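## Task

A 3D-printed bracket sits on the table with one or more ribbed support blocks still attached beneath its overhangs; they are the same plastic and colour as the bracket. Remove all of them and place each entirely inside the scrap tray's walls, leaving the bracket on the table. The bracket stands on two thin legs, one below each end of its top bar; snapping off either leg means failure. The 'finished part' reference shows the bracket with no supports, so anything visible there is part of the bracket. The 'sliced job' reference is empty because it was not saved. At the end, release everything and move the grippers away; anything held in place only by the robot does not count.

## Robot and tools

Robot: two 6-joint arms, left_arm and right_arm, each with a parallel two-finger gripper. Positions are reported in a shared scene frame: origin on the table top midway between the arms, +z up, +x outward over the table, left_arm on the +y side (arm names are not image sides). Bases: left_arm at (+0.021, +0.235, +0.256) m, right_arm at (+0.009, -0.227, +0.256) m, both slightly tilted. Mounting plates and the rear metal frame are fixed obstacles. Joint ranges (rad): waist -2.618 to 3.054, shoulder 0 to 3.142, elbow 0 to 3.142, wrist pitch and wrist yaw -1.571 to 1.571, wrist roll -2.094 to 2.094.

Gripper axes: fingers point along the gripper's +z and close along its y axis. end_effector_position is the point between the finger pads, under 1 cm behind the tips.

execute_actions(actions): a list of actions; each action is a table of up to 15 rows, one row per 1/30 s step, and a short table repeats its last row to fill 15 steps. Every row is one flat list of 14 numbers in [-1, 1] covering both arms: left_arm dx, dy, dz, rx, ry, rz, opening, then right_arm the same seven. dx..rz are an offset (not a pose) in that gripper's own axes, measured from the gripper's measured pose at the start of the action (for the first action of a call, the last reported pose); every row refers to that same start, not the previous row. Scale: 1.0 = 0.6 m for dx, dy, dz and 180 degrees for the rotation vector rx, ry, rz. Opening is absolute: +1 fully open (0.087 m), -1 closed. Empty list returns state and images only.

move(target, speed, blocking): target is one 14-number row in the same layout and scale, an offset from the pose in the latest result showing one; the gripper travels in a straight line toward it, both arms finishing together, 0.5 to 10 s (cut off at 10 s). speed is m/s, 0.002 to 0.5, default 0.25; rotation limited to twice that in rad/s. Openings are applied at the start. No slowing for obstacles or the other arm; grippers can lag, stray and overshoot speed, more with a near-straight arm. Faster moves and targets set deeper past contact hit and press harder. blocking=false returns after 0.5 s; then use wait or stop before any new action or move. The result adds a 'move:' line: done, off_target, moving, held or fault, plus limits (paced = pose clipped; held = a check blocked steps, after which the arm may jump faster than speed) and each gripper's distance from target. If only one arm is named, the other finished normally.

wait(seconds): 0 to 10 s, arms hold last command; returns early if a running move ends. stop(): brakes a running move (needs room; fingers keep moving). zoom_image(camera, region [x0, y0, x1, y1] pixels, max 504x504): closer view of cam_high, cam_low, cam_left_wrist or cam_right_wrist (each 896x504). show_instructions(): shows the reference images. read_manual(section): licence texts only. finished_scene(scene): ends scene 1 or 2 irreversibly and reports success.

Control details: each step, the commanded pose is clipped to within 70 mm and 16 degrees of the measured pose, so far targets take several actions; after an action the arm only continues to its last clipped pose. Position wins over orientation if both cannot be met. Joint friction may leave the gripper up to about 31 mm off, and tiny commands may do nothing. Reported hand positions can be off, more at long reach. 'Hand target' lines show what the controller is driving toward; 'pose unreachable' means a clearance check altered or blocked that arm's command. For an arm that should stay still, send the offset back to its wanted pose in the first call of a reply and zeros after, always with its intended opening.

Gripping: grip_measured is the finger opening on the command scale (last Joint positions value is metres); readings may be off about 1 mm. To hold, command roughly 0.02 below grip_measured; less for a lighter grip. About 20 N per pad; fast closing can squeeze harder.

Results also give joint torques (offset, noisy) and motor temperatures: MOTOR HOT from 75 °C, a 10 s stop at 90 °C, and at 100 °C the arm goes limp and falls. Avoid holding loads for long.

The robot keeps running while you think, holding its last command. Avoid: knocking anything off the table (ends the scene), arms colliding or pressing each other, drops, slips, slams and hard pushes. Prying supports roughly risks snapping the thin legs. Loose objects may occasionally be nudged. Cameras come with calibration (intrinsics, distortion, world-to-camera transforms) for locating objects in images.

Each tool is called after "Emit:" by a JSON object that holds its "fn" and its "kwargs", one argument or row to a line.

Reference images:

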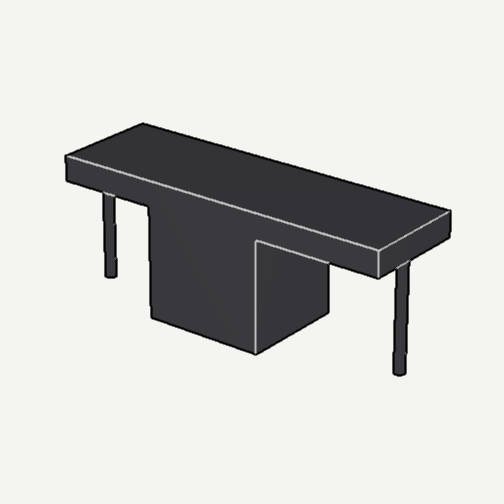

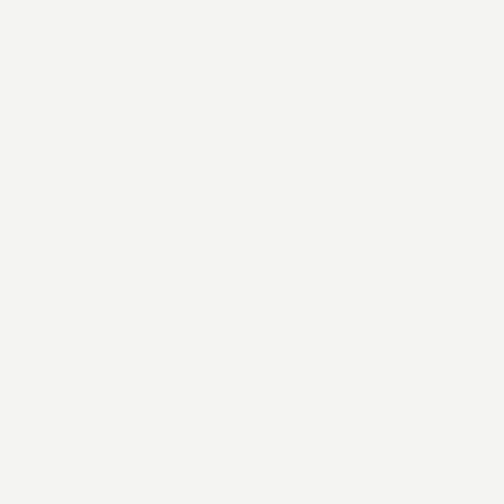

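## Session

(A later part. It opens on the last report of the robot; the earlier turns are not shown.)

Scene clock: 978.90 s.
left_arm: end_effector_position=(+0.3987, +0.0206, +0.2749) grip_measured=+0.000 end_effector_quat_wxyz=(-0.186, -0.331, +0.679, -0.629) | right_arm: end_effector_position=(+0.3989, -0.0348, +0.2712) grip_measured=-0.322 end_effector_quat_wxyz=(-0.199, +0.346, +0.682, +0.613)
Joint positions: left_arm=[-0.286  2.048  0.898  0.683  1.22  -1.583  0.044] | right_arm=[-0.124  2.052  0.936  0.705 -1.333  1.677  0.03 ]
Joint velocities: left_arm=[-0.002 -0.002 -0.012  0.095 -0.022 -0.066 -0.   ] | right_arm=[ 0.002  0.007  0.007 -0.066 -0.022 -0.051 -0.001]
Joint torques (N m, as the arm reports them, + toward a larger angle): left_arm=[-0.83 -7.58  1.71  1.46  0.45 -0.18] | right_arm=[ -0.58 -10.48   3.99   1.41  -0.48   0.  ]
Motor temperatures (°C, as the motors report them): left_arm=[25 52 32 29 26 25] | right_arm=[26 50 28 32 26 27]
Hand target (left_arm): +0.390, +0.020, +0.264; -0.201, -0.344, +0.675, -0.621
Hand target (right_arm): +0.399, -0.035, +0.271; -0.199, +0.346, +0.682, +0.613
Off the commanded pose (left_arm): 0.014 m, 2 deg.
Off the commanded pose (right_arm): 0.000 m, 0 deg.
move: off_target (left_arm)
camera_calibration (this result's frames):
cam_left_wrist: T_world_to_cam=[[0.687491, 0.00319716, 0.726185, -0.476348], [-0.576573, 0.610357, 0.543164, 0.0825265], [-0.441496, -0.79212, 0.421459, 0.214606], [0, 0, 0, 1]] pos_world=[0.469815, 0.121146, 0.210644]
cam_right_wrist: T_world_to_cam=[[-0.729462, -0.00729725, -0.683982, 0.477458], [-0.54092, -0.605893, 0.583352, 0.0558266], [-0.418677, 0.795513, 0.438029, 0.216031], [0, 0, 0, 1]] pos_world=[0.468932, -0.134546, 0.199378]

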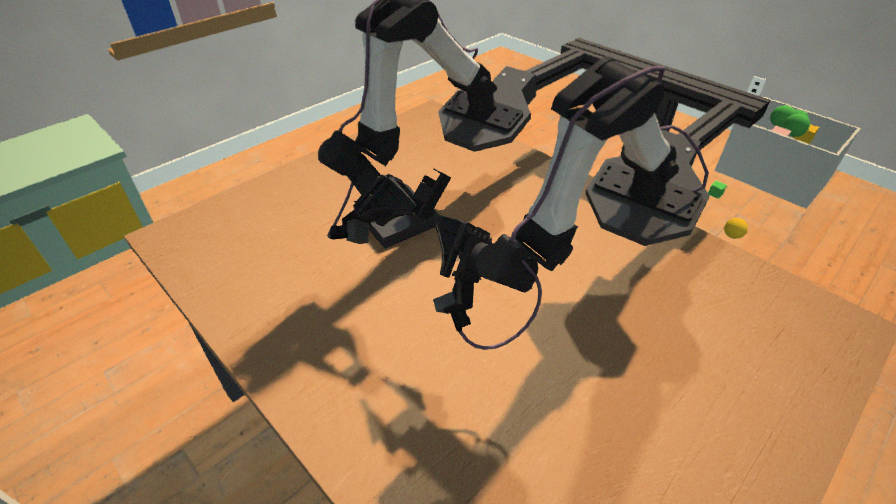

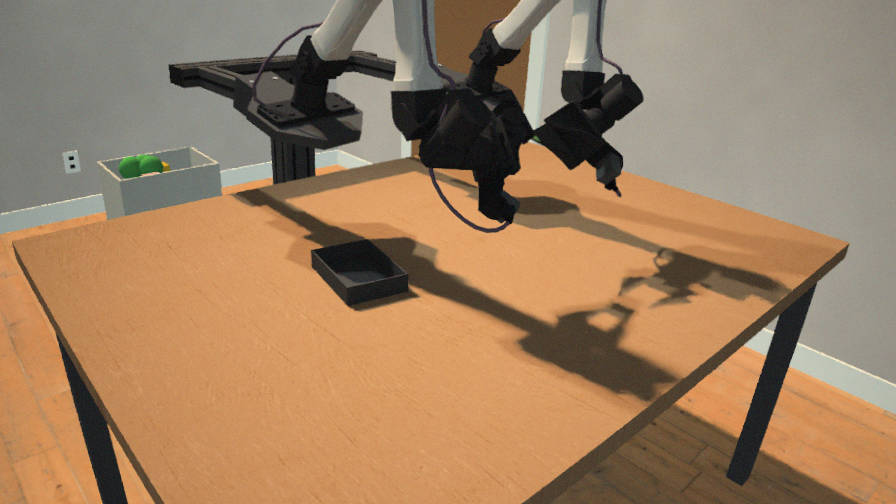

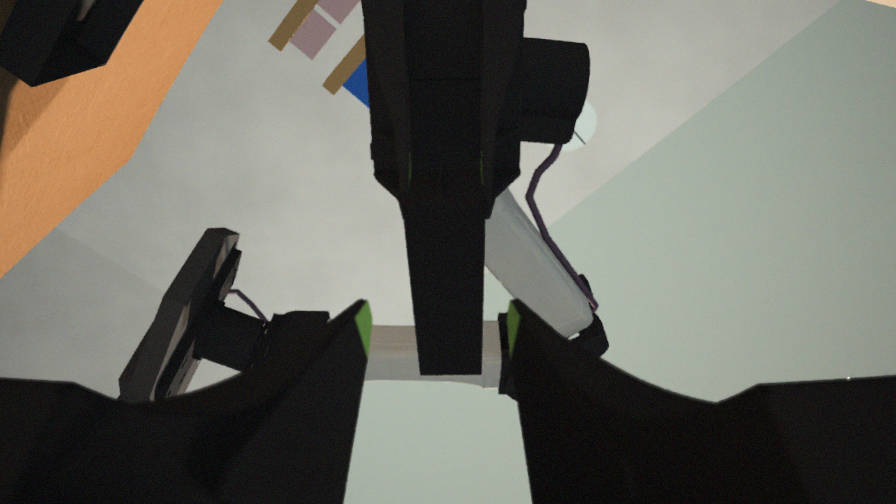

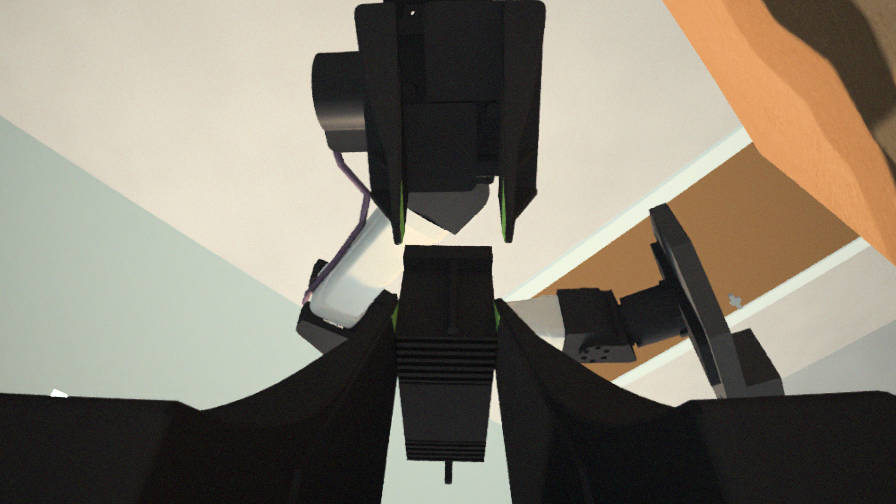

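Emit:
{"fn": "execute_actions", "kwargs": {
  "actions": [
    [[-0.0013,0.020,0.0025,0,0,-0.014,0.0, 0,0,0,0,0,0,-0.45],[-0.0008,0.020,0.0050,0,0,-0.015,0.0, 0,0,0,0,0,0,-0.45],[-0.0003,0.020,0.0075,0,0,-0.016,0.0, 0,0,0,0,0,0,-0.45],[0.0002,0.020,0.0100,0,0,-0.017,0.0, 0,0,0,0,0,0,-0.45],[0.0007,0.020,0.0125,0,0,-0.018,0.0, 0,0,0,0,0,0,-0.45],[0.0012,0.020,0.0150,0,0,-0.019,0.0, 0,0,0,0,0,0,-0.45],[0.0017,0.020,0.0175,0,0,-0.02,0.0, 0,0,0,0,0,0,-0.45],[0.0022,0.020,0.0200,0,0,-0.02,0.0, 0,0,0,0,0,0,-0.45],[0.0027,0.020,0.0225,0,0,-0.02,0.0, 0,0,0,0,0,0,-0.45],[0.0032,0.020,0.0250,0,0,-0.02,0.0, 0,0,0,0,0,0,-0.45],[0.0037,0.020,0.0275,0,0,-0.02,0.0, 0,0,0,0,0,0,-0.45],[0.0042,0.020,0.0300,0,0,-0.02,0.0, 0,0,0,0,0,0,-0.45],[0.0047,0.020,0.0325,0,0,-0.02,0.0, 0,0,0,0,0,0,-0.45],[0.0052,0.020,0.0350,0,0,-0.02,0.0, 0,0,0,0,0,0,-0.45],[0.0057,0.020,0.0375,0,0,-0.02,0.0, 0,0,0,0,0,0,-0.45]]
  ]
}}

Emit:
{"fn": "wait", "kwargs": {
  "seconds": 1
}}

Scene clock: 1009.83 s.
left_arm: end_effector_position=(+0.4000, +0.0043, +0.2789) grip_measured=+0.000 end_effector_quat_wxyz=(-0.192, -0.332, +0.672, -0.634) | right_arm: end_effector_position=(+0.3989, -0.0348, +0.2712) grip_measured=-0.322 end_effector_quat_wxyz=(-0.199, +0.346, +0.682, +0.613)
Joint positions: left_arm=[-0.33   2.069  0.898  0.787  1.191 -1.679  0.044] | right_arm=[-0.124  2.052  0.936  0.705 -1.333  1.677  0.03 ]
Joint velocities: left_arm=[-0.115  0.071  0.002  0.154 -0.154 -0.168 -0.001] | right_arm=[-0.017 -0.007  0.007  0.037  0.007  0.007 -0.   ]
Joint torques (N m, as the arm reports them, + toward a larger angle): left_arm=[-1.87 -7.76  1.41  1.56  0.27 -0.16] | right_arm=[ -0.52 -10.5    3.97   1.41  -0.49  -0.02]
Motor temperatures (°C, as the motors report them): left_arm=[25 50 32 31 26 25] | right_arm=[26 51 28 32 26 27]
Hand target (left_arm): +0.391, -0.002, +0.266; -0.206, -0.352, +0.669, -0.622
Hand target (right_arm): +0.399, -0.035, +0.271; -0.199, +0.346, +0.682, +0.613
Off the commanded pose (left_arm): 0.017 m, 3 deg.
Off the commanded pose (right_arm): 0.000 m, 0 deg.
camera_calibration (this result's frames):
cam_left_wrist: T_world_to_cam=[[0.693979, 0.0171341, 0.719791, -0.481021], [-0.572003, 0.620273, 0.536725, 0.0909125], [-0.437271, -0.784199, 0.440257, 0.193606], [0, 0, 0, 1]] pos_world=[0.470479, 0.103677, 0.212203]
cam_right_wrist: T_world_to_cam=[[-0.729462, -0.00729725, -0.683982, 0.477458], [-0.54092, -0.605893, 0.583352, 0.0558266], [-0.418677, 0.795513, 0.438029, 0.216031], [0, 0, 0, 1]] pos_world=[0.468932, -0.134546, 0.199378]

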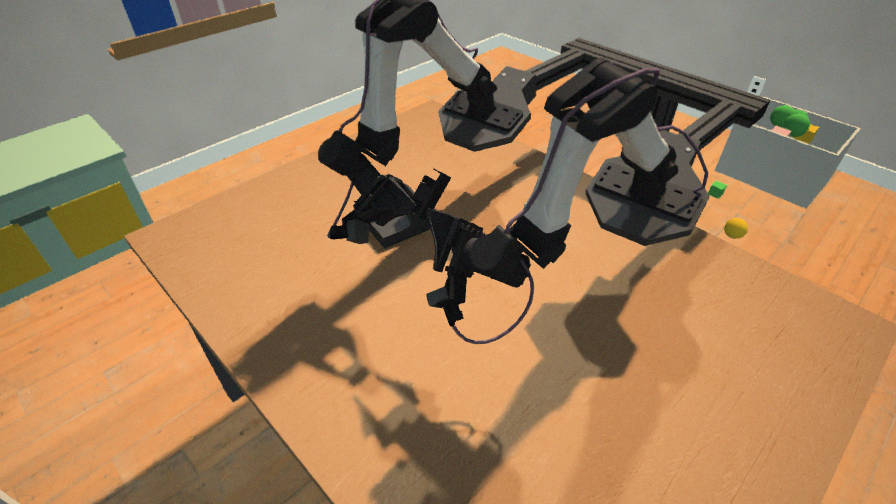

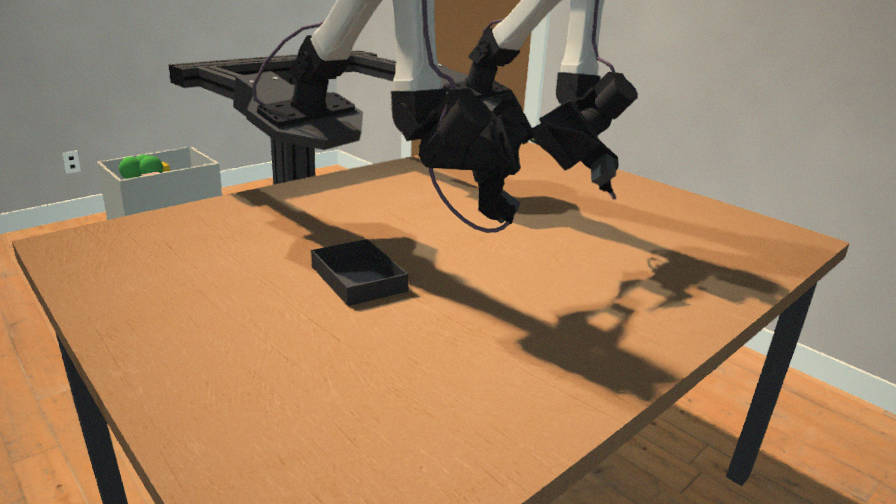

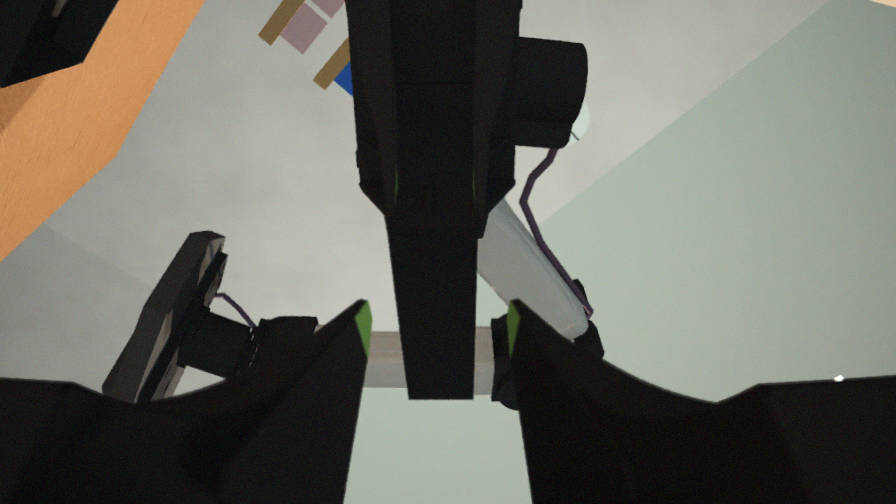

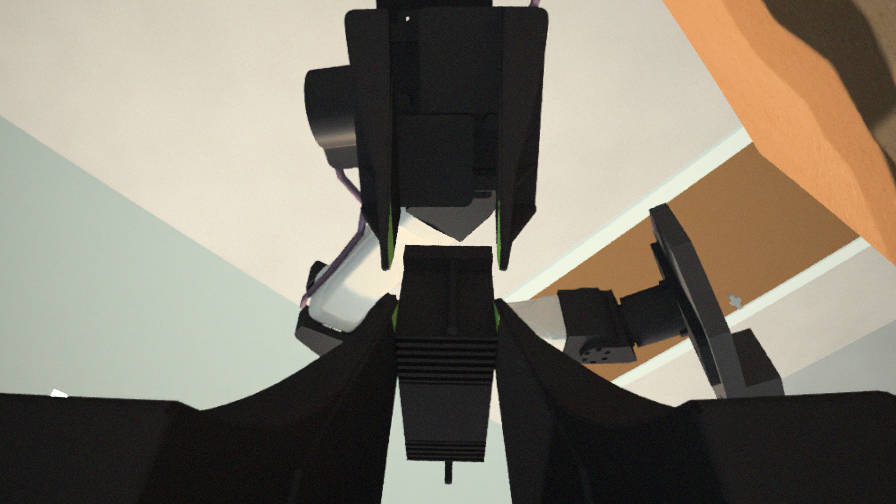

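Scene clock: 1010.83 s.
left_arm: end_effector_position=(+0.4020, +0.0012, +0.2795) grip_measured=+0.000 end_effector_quat_wxyz=(-0.189, -0.335, +0.670, -0.635) | right_arm: end_effector_position=(+0.3989, -0.0348, +0.2712) grip_measured=-0.322 end_effector_quat_wxyz=(-0.199, +0.346, +0.682, +0.613)
Joint positions: left_arm=[-0.339  2.073  0.898  0.813  1.176 -1.702  0.044] | right_arm=[-0.124  2.052  0.936  0.705 -1.333  1.677  0.03 ]
Joint velocities: left_arm=[-0.002 -0.002 -0.027 -0.037  0.051  0.037  0.   ] | right_arm=[ 0.012  0.012 -0.007 -0.007  0.007  0.007 -0.001]
Joint torques (N m, as the arm reports them, + toward a larger angle): left_arm=[-1.76 -7.69  1.41  1.6   0.27 -0.17] | right_arm=[ -0.52 -10.46   4.03   1.41  -0.48  -0.02]
Motor temperatures (°C, as the motors report them): left_arm=[25 50 32 31 26 25] | right_arm=[26 51 28 32 26 27]
Hand target (left_arm): +0.391, -0.002, +0.266; -0.206, -0.352, +0.669, -0.622
Hand target (right_arm): +0.399, -0.035, +0.271; -0.199, +0.346, +0.682, +0.613
Off the commanded pose (left_arm): 0.018 m, 3 deg.
Off the commanded pose (right_arm): 0.000 m, 0 deg.
wait: 1.00 s; at rest by 0.30 s
camera_calibration (this result's frames):
cam_left_wrist: T_world_to_cam=[[0.694127, 0.0235494, 0.719468, -0.482674], [-0.577318, 0.615223, 0.536847, 0.0958004], [-0.42999, -0.788001, 0.440638, 0.188769], [0, 0, 0, 1]] pos_world=[0.471513, 0.101178, 0.21266]
cam_right_wrist: T_world_to_cam=[[-0.729462, -0.00729725, -0.683982, 0.477458], [-0.54092, -0.605893, 0.583352, 0.0558266], [-0.418677, 0.795513, 0.438029, 0.216031], [0, 0, 0, 1]] pos_world=[0.468932, -0.134546, 0.199378]

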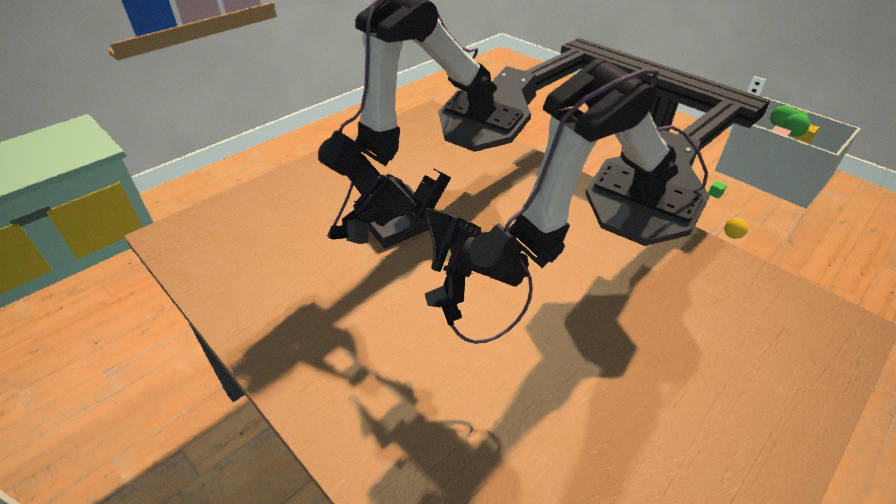

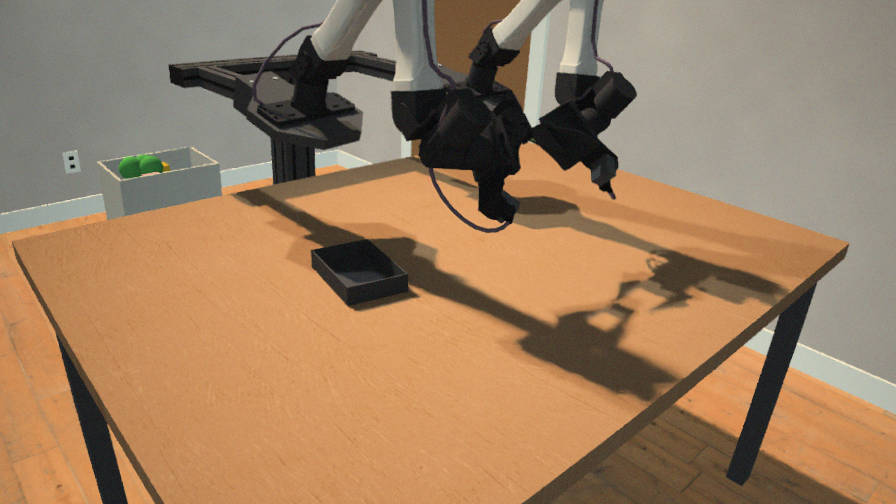

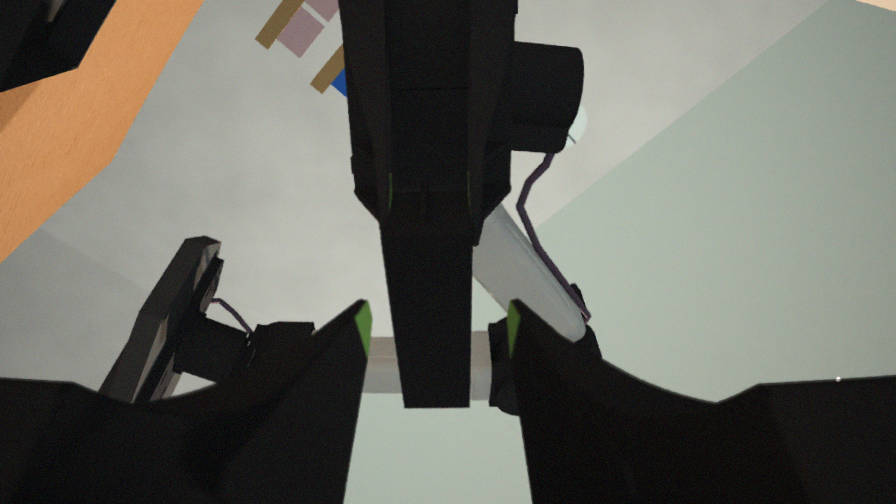

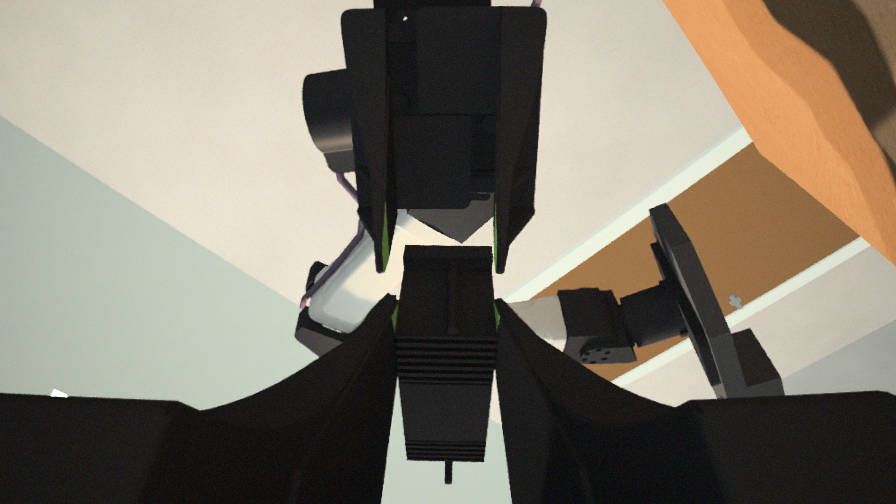

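Emit:
{"fn": "execute_actions", "kwargs": {
  "actions": [
    [[-0.0008,0.030,0.005,-0.0067,-0.0023,-0.017,0.05, 0,0,0,0,0,0,-0.45],[-0.0008,0.031,0.005,-0.0067,-0.0023,-0.018,0.05, 0,0,0,0,0,0,-0.45],[-0.0008,0.032,0.005,-0.0067,-0.0023,-0.019,0.05, 0,0,0,0,0,0,-0.45],[-0.0008,0.033,0.005,-0.0067,-0.0023,-0.020,0.05, 0,0,0,0,0,0,-0.45],[-0.0008,0.034,0.005,-0.0067,-0.0023,-0.021,0.05, 0,0,0,0,0,0,-0.45],[-0.0008,0.035,0.005,-0.0067,-0.0023,-0.022,0.05, 0,0,0,0,0,0,-0.45],[-0.0008,0.036,0.005,-0.0067,-0.0023,-0.022,0.05, 0,0,0,0,0,0,-0.45]]
  ]
}}

Emit:
{"fn": "wait", "kwargs": {
  "seconds": 0.5
}}

Scene clock: 1025.80 s.
left_arm: end_effector_position=(+0.3983, +0.0016, +0.2777) grip_measured=+0.050 end_effector_quat_wxyz=(-0.195, -0.342, +0.668, -0.632) | right_arm: end_effector_position=(+0.3989, -0.0348, +0.2712) grip_measured=-0.322 end_effector_quat_wxyz=(-0.199, +0.346, +0.682, +0.613)
Joint positions: left_arm=[-0.339  2.073  0.88   0.826  1.174 -1.717  0.046] | right_arm=[-0.124  2.052  0.936  0.705 -1.333  1.677  0.03 ]
Joint velocities: left_arm=[-0.007 -0.022 -0.012  0.007 -0.051 -0.051  0.   ] | right_arm=[-0.002  0.002  0.002 -0.022 -0.037 -0.037 -0.   ]
Joint torques (N m, as the arm reports them, + toward a larger angle): left_arm=[-1.81 -7.25  1.58  1.6   0.32 -0.2 ] | right_arm=[ -0.53 -10.55   4.06   1.39  -0.49  -0.01]
Motor temperatures (°C, as the motors report them): left_arm=[25 50 31 32 26 25] | right_arm=[25 51 28 33 26 27]
Hand target (left_arm): +0.388, -0.002, +0.263; -0.212, -0.358, +0.666, -0.619
Hand target (right_arm): +0.399, -0.035, +0.271; -0.199, +0.346, +0.682, +0.613
Off the commanded pose (left_arm): 0.018 m, 3 deg.
Off the commanded pose (right_arm): 0.000 m, 0 deg.
camera_calibration (this result's frames):
cam_left_wrist: T_world_to_cam=[[0.707626, 0.0262737, 0.706099, -0.480533], [-0.568827, 0.614, 0.54721, 0.0880368], [-0.419168, -0.788868, 0.449427, 0.181525], [0, 0, 0, 1]] pos_world=[0.466204, 0.10177, 0.209547]
cam_right_wrist: T_world_to_cam=[[-0.729462, -0.00729725, -0.683982, 0.477458], [-0.54092, -0.605893, 0.583352, 0.0558266], [-0.418677, 0.795513, 0.438029, 0.216031], [0, 0, 0, 1]] pos_world=[0.468932, -0.134546, 0.199378]

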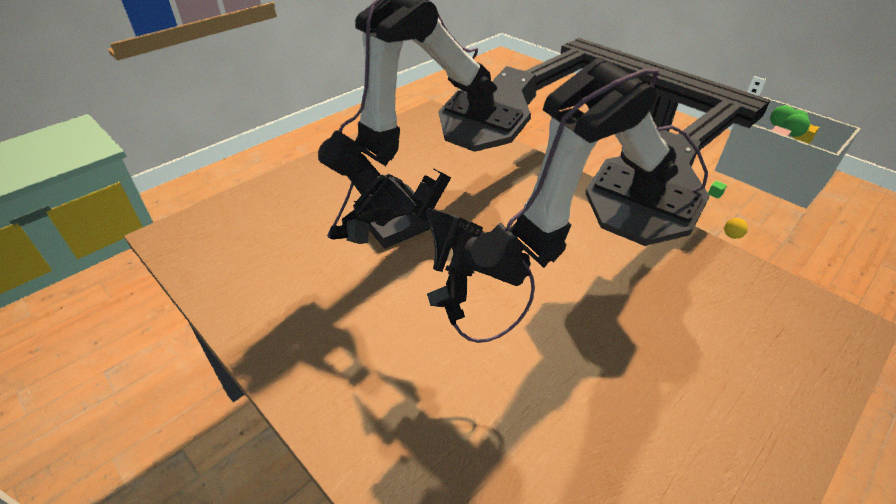

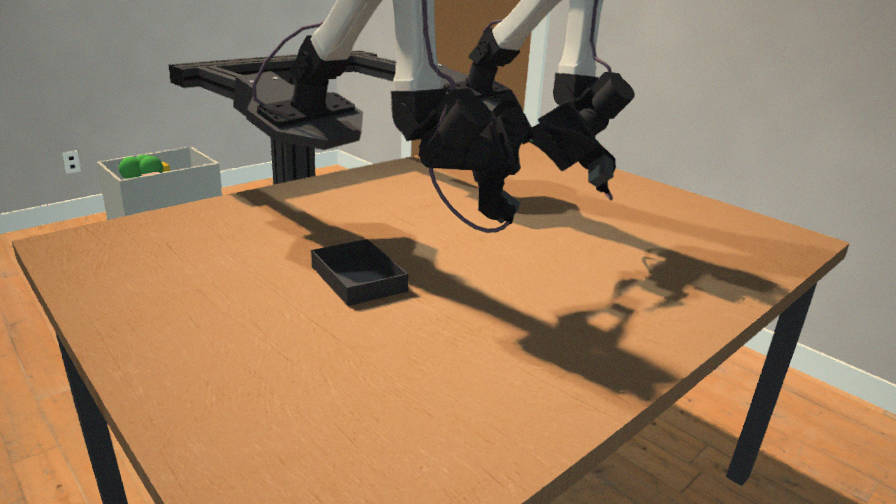

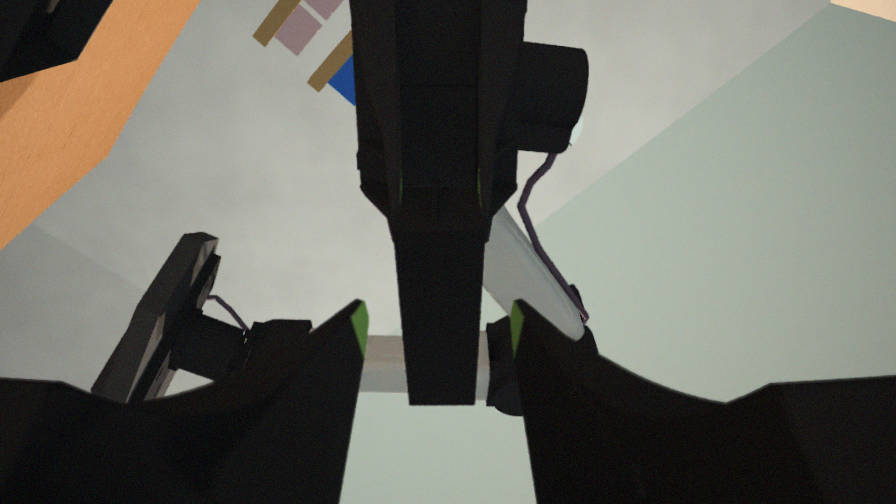

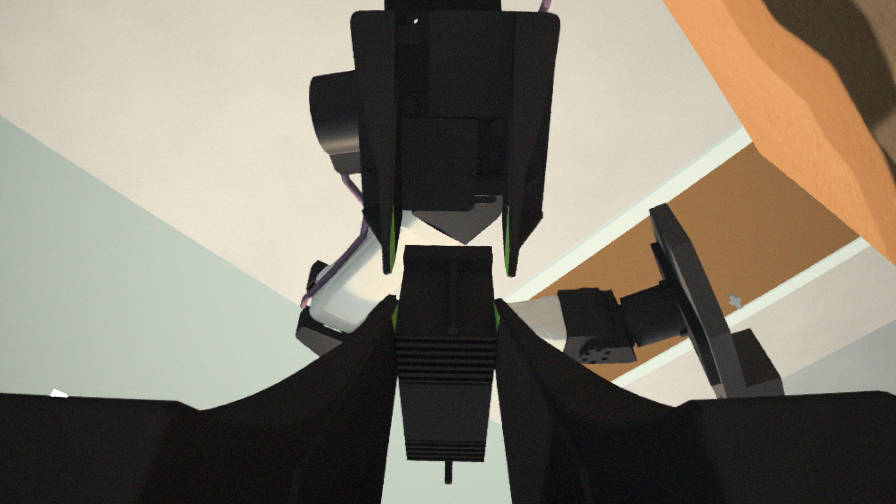

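Scene clock: 1026.30 s.
left_arm: end_effector_position=(+0.3984, +0.0016, +0.2780) grip_measured=+0.050 end_effector_quat_wxyz=(-0.194, -0.342, +0.667, -0.632) | right_arm: end_effector_position=(+0.3989, -0.0348, +0.2712) grip_measured=-0.322 end_effector_quat_wxyz=(-0.199, +0.346, +0.682, +0.613)
Joint positions: left_arm=[-0.339  2.073  0.88   0.829  1.174 -1.718  0.046] | right_arm=[-0.124  2.052  0.936  0.705 -1.333  1.677  0.03 ]
Joint velocities: left_arm=[-0.012  0.007 -0.002 -0.022  0.007 -0.051 -0.001] | right_arm=[-0.017  0.007 -0.022  0.022  0.007 -0.007 -0.001]
Joint torques (N m, as the arm reports them, + toward a larger angle): left_arm=[-1.8  -7.31  1.58  1.59  0.27 -0.2 ] | right_arm=[ -0.57 -10.5    3.89   1.39  -0.47  -0.04]
Motor temperatures (°C, as the motors report them): left_arm=[25 50 31 32 26 25] | right_arm=[25 51 28 33 26 27]
Hand target (left_arm): +0.388, -0.002, +0.263; -0.212, -0.358, +0.666, -0.619
Hand target (right_arm): +0.399, -0.035, +0.271; -0.199, +0.346, +0.682, +0.613
Off the commanded pose (left_arm): 0.019 m, 3 deg.
Off the commanded pose (right_arm): 0.000 m, 0 deg.
wait: 0.50 s; at rest by 0.17 s
camera_calibration (this result's frames):
cam_left_wrist: T_world_to_cam=[[0.707077, 0.0270041, 0.706621, -0.480757], [-0.569513, 0.614074, 0.546413, 0.0884942], [-0.419162, -0.788786, 0.449577, 0.181449], [0, 0, 0, 1]] pos_world=[0.466387, 0.101765, 0.209783]
cam_right_wrist: T_world_to_cam=[[-0.729462, -0.00729725, -0.683982, 0.477458], [-0.54092, -0.605893, 0.583352, 0.0558266], [-0.418677, 0.795513, 0.438029, 0.216031], [0, 0, 0, 1]] pos_world=[0.468932, -0.134546, 0.199378]

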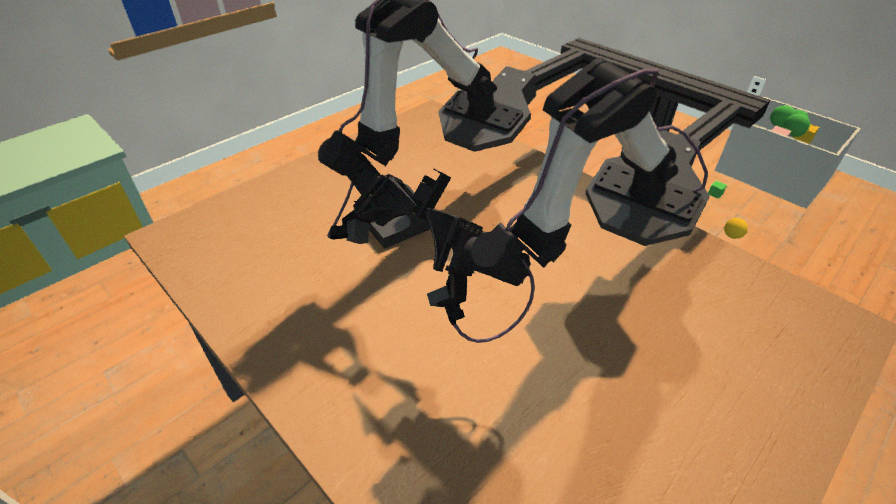

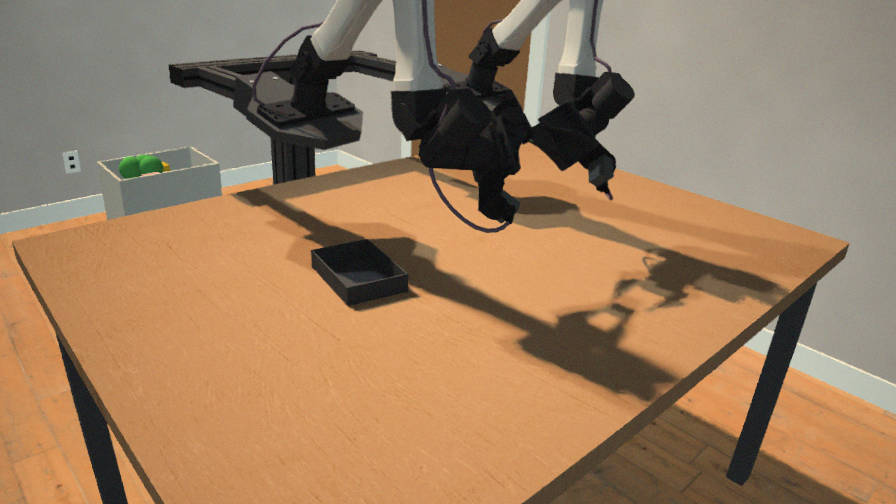

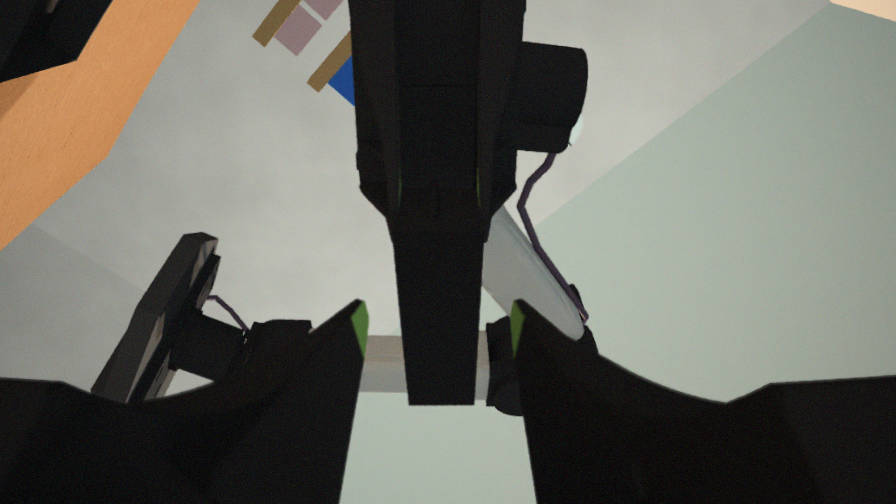

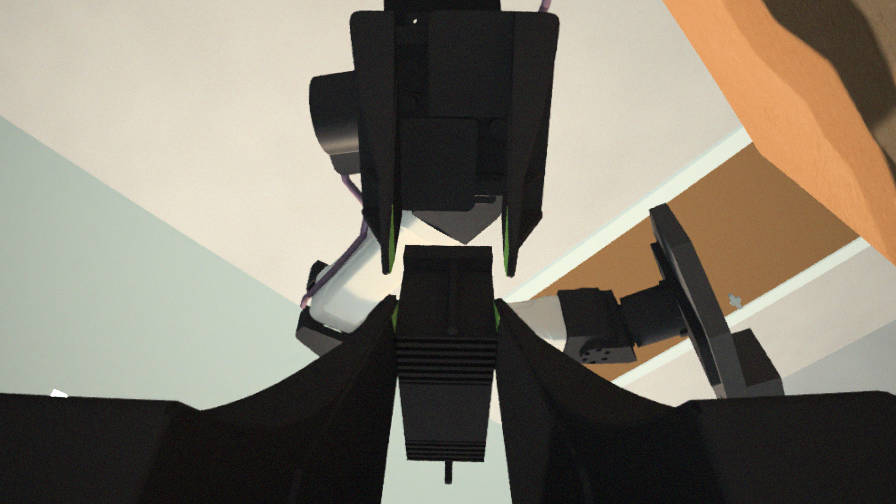

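Emit:
{"fn": "zoom_image", "kwargs": {
  "camera": "cam_left_wrist",
  "region": [340, 160, 540, 420]
}}

Region (340, 160, 540, 420) of cam_left_wrist's 896x504 image, scaled by 1.938, with more detail than that image has; it fills the left 388 columns of this view, and the rest is white.

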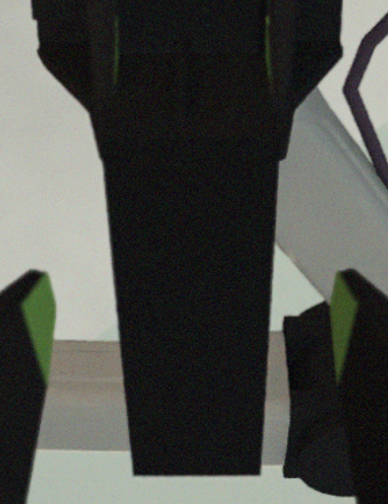

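Emit:
{"fn": "execute_actions", "kwargs": {
  "actions": [
    [[-0.0038,0.0305,0.007,-0.0071,-0.0015,-0.016,0.05, 0,0,0,0,0,0,-0.45],[-0.0036,0.0308,0.008,-0.0071,-0.0015,-0.016,0.05, 0,0,0,0,0,0,-0.45],[-0.0034,0.0311,0.009,-0.0071,-0.0015,-0.016,0.05, 0,0,0,0,0,0,-0.45],[-0.0032,0.0314,0.010,-0.0071,-0.0015,-0.016,0.05, 0,0,0,0,0,0,-0.45],[-0.0030,0.0317,0.011,-0.0071,-0.0015,-0.016,0.05, 0,0,0,0,0,0,-0.45],[-0.0028,0.0320,0.012,-0.0071,-0.0015,-0.016,0.05, 0,0,0,0,0,0,-0.45],[-0.0026,0.0323,0.013,-0.0071,-0.0015,-0.016,0.05, 0,0,0,0,0,0,-0.45],[-0.0024,0.0326,0.014,-0.0071,-0.0015,-0.016,0.05, 0,0,0,0,0,0,-0.45],[-0.0022,0.0329,0.015,-0.0071,-0.0015,-0.016,0.05, 0,0,0,0,0,0,-0.45],[-0.0020,0.0332,0.016,-0.0071,-0.0015,-0.016,0.05, 0,0,0,0,0,0,-0.45],[-0.0018,0.0335,0.017,-0.0071,-0.0015,-0.016,0.05, 0,0,0,0,0,0,-0.45],[-0.0016,0.0338,0.018,-0.0071,-0.0015,-0.016,0.05, 0,0,0,0,0,0,-0.45],[-0.0014,0.0341,0.019,-0.0071,-0.0015,-0.016,0.05, 0,0,0,0,0,0,-0.45],[-0.0012,0.0344,0.020,-0.0071,-0.0015,-0.016,0.05, 0,0,0,0,0,0,-0.45]]
  ]
}}

Emit:
{"fn": "wait", "kwargs": {
  "seconds": 0.6
}}

Scene clock: 1054.80 s.
left_arm: end_effector_position=(+0.3954, -0.0062, +0.2740) grip_measured=+0.050 end_effector_quat_wxyz=(-0.199, -0.343, +0.668, -0.630) | right_arm: end_effector_position=(+0.3989, -0.0348, +0.2712) grip_measured=-0.322 end_effector_quat_wxyz=(-0.199, +0.346, +0.682, +0.613)
Joint positions: left_arm=[-0.36   2.091  0.88   0.849  1.159 -1.731  0.046] | right_arm=[-0.124  2.052  0.936  0.705 -1.333  1.677  0.03 ]
Joint velocities: left_arm=[-0.042  0.032 -0.002 -0.037 -0.037 -0.051 -0.001] | right_arm=[ 0.007 -0.012  0.007 -0.022  0.095 -0.037 -0.001]
Joint torques (N m, as the arm reports them, + toward a larger angle): left_arm=[-1.98 -7.54  1.58  1.6   0.25 -0.2 ] | right_arm=[ -0.54 -10.47   3.95   1.4   -0.47  -0.02]
Motor temperatures (°C, as the motors report them): left_arm=[25 49 31 33 26 25] | right_arm=[25 51 28 33 26 27]
Hand target (left_arm): +0.386, -0.010, +0.262; -0.212, -0.358, +0.666, -0.619
Hand target (right_arm): +0.399, -0.035, +0.271; -0.199, +0.346, +0.682, +0.613
Off the commanded pose (left_arm): 0.016 m, 3 deg.
Off the commanded pose (right_arm): 0.000 m, 0 deg.
camera_calibration (this result's frames):
cam_left_wrist: T_world_to_cam=[[0.713568, 0.0222367, 0.700233, -0.476443], [-0.560897, 0.617015, 0.551984, 0.0888751], [-0.41978, -0.786637, 0.452755, 0.175142], [0, 0, 0, 1]] pos_world=[0.463345, 0.0935301, 0.205267]
cam_right_wrist: T_world_to_cam=[[-0.729462, -0.00729725, -0.683982, 0.477458], [-0.54092, -0.605893, 0.583352, 0.0558266], [-0.418677, 0.795513, 0.438029, 0.216031], [0, 0, 0, 1]] pos_world=[0.468932, -0.134546, 0.199378]

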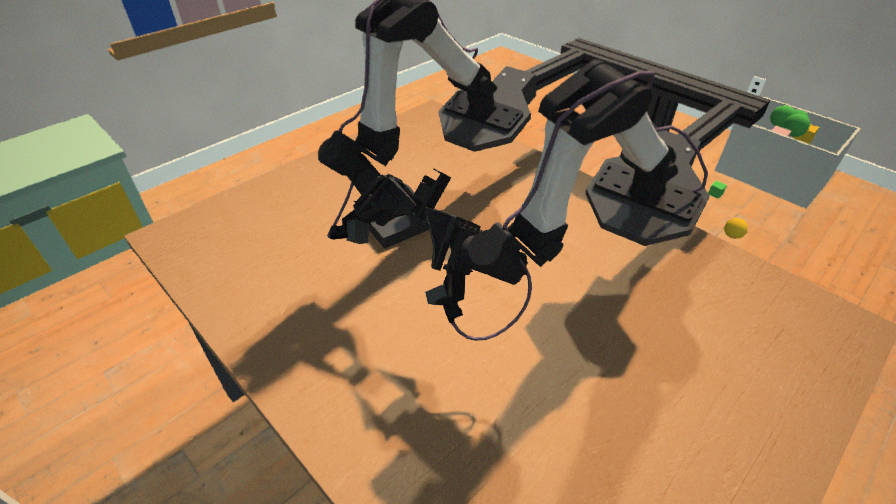

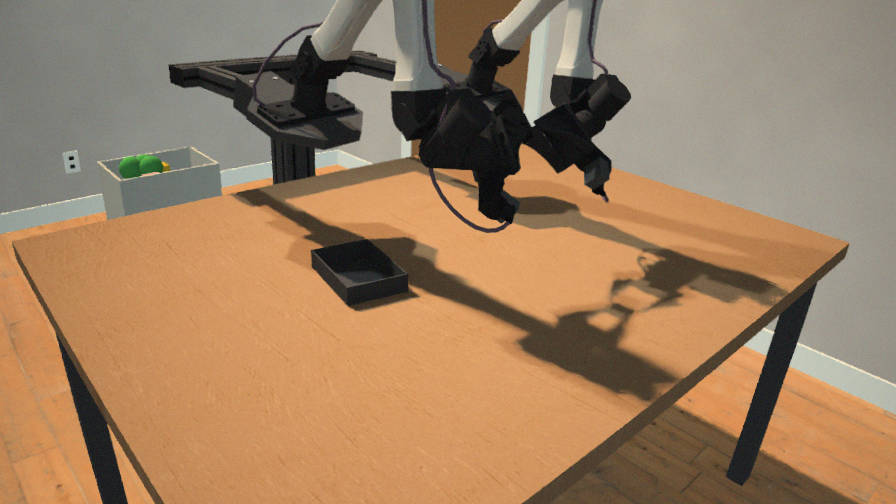

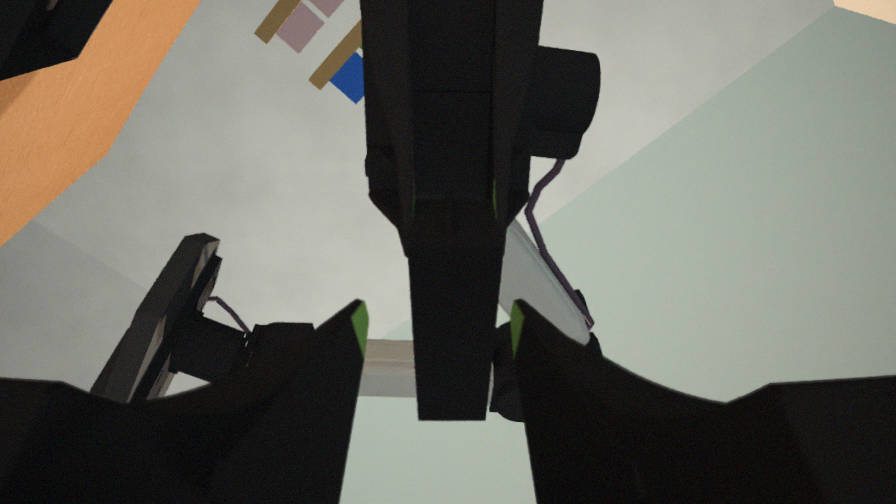

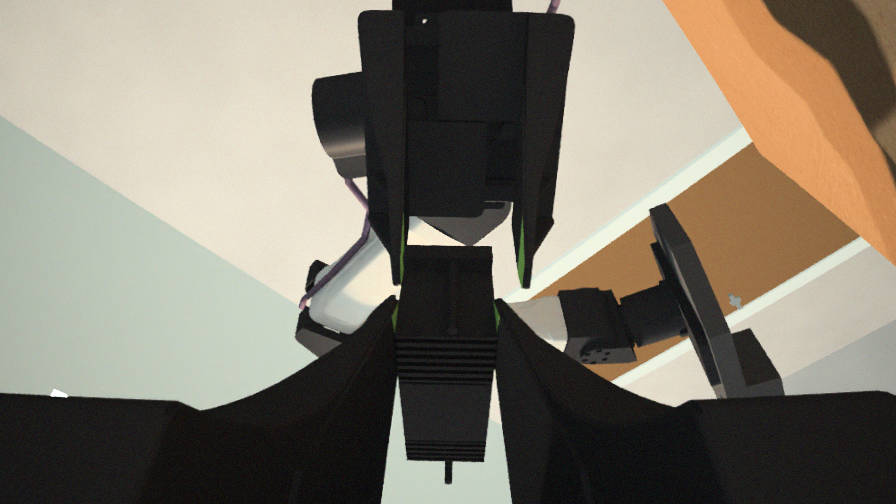

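Scene clock: 1055.40 s.
left_arm: end_effector_position=(+0.3961, -0.0071, +0.2743) grip_measured=+0.050 end_effector_quat_wxyz=(-0.197, -0.343, +0.668, -0.631) | right_arm: end_effector_position=(+0.3989, -0.0348, +0.2712) grip_measured=-0.322 end_effector_quat_wxyz=(-0.199, +0.346, +0.682, +0.613)
Joint positions: left_arm=[-0.362  2.092  0.88   0.858  1.154 -1.737  0.046] | right_arm=[-0.124  2.052  0.936  0.705 -1.333  1.677  0.03 ]
Joint velocities: left_arm=[-0.012 -0.007 -0.012 -0.081  0.007  0.051  0.   ] | right_arm=[ 0.007  0.002 -0.007  0.037 -0.022 -0.051 -0.   ]
Joint torques (N m, as the arm reports them, + toward a larger angle): left_arm=[-1.99 -7.51  1.58  1.59  0.25 -0.18] | right_arm=[ -0.58 -10.52   4.     1.43  -0.5   -0.02]
Motor temperatures (°C, as the motors report them): left_arm=[25 49 31 33 26 25] | right_arm=[25 51 28 33 26 27]
Hand target (left_arm): +0.386, -0.010, +0.262; -0.213, -0.358, +0.666, -0.619
Hand target (right_arm): +0.399, -0.035, +0.271; -0.199, +0.346, +0.682, +0.613
Off the commanded pose (left_arm): 0.017 m, 3 deg.
Off the commanded pose (right_arm): 0.000 m, 0 deg.
wait: 0.60 s; at rest by 0.17 s
camera_calibration (this result's frames):
cam_left_wrist: T_world_to_cam=[[0.711269, 0.0246312, 0.702488, -0.476855], [-0.564584, 0.615365, 0.550065, 0.0915818], [-0.418737, -0.787858, 0.451596, 0.174526], [0, 0, 0, 1]] pos_world=[0.463959, 0.0928911, 0.205794]
cam_right_wrist: T_world_to_cam=[[-0.729462, -0.00729725, -0.683982, 0.477458], [-0.54092, -0.605893, 0.583352, 0.0558266], [-0.418677, 0.795513, 0.438029, 0.216031], [0, 0, 0, 1]] pos_world=[0.468932, -0.134546, 0.199378]

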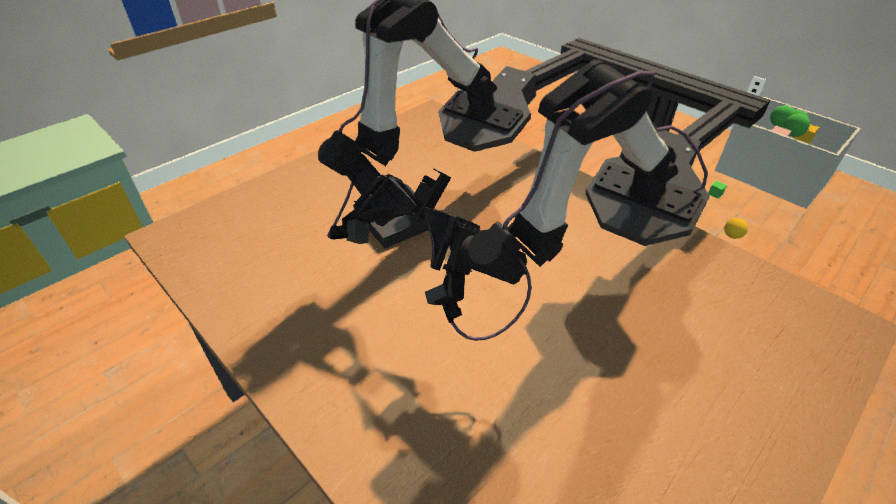

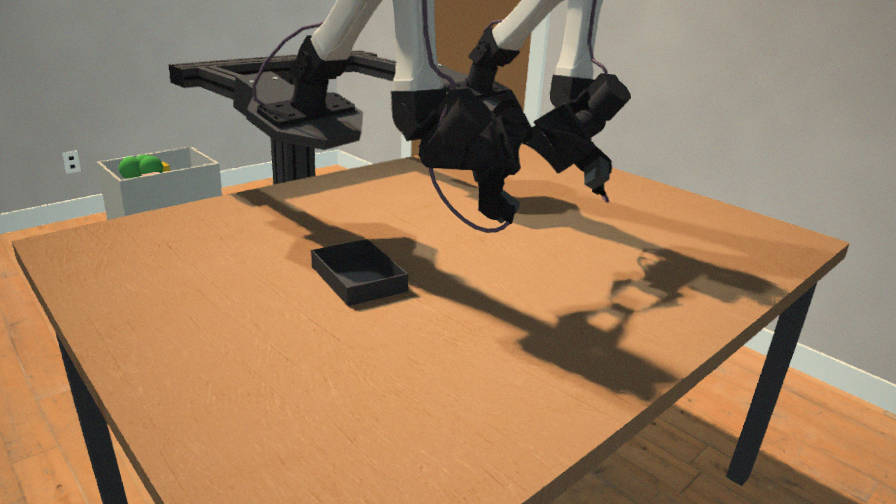

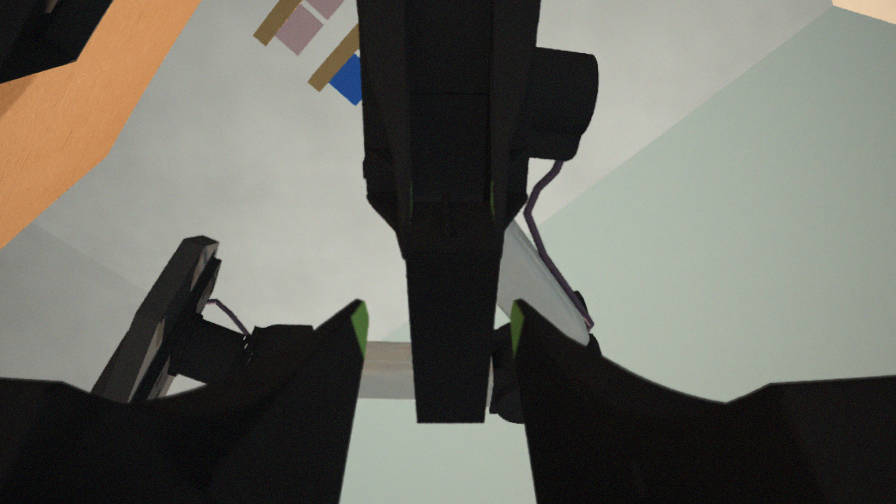

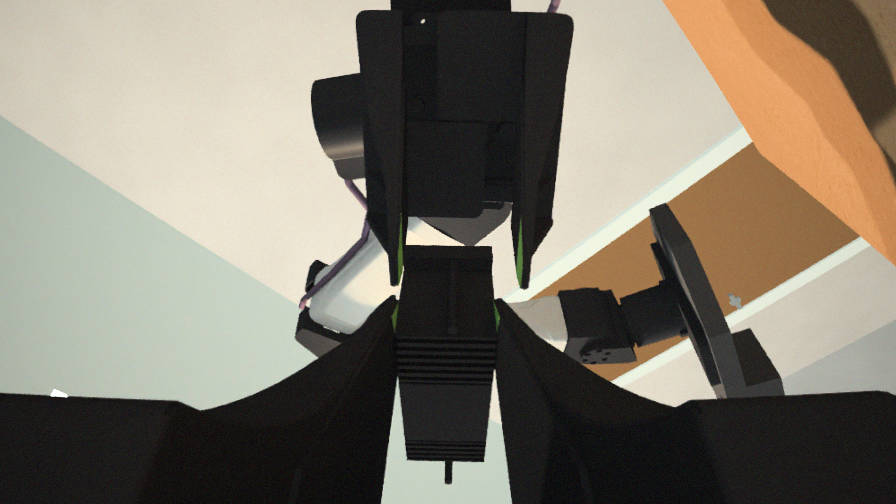

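Emit:
{"fn": "zoom_image", "kwargs": {
  "camera": "cam_left_wrist",
  "region": [340, 180, 540, 430]
}}

Emit:
{"fn": "zoom_image", "kwargs": {
  "camera": "cam_right_wrist",
  "region": [360, 200, 560, 360]
}}

Region (340, 180, 540, 430) of cam_left_wrist's 896x504 image, scaled by 2.016, with more detail than that image has; it fills the left 403 columns of this view, and the rest is white.

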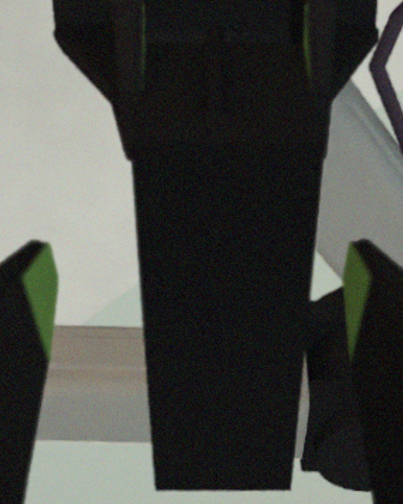

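Region (360, 200, 560, 360) of cam_right_wrist's 896x504 image, scaled by 2.520, with more detail than that image has; it fills the top 403 rows of this view, and the rest is white.

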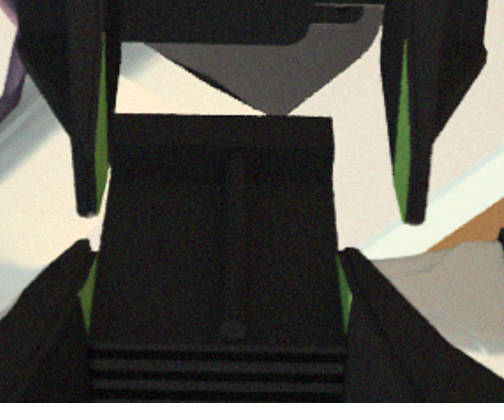

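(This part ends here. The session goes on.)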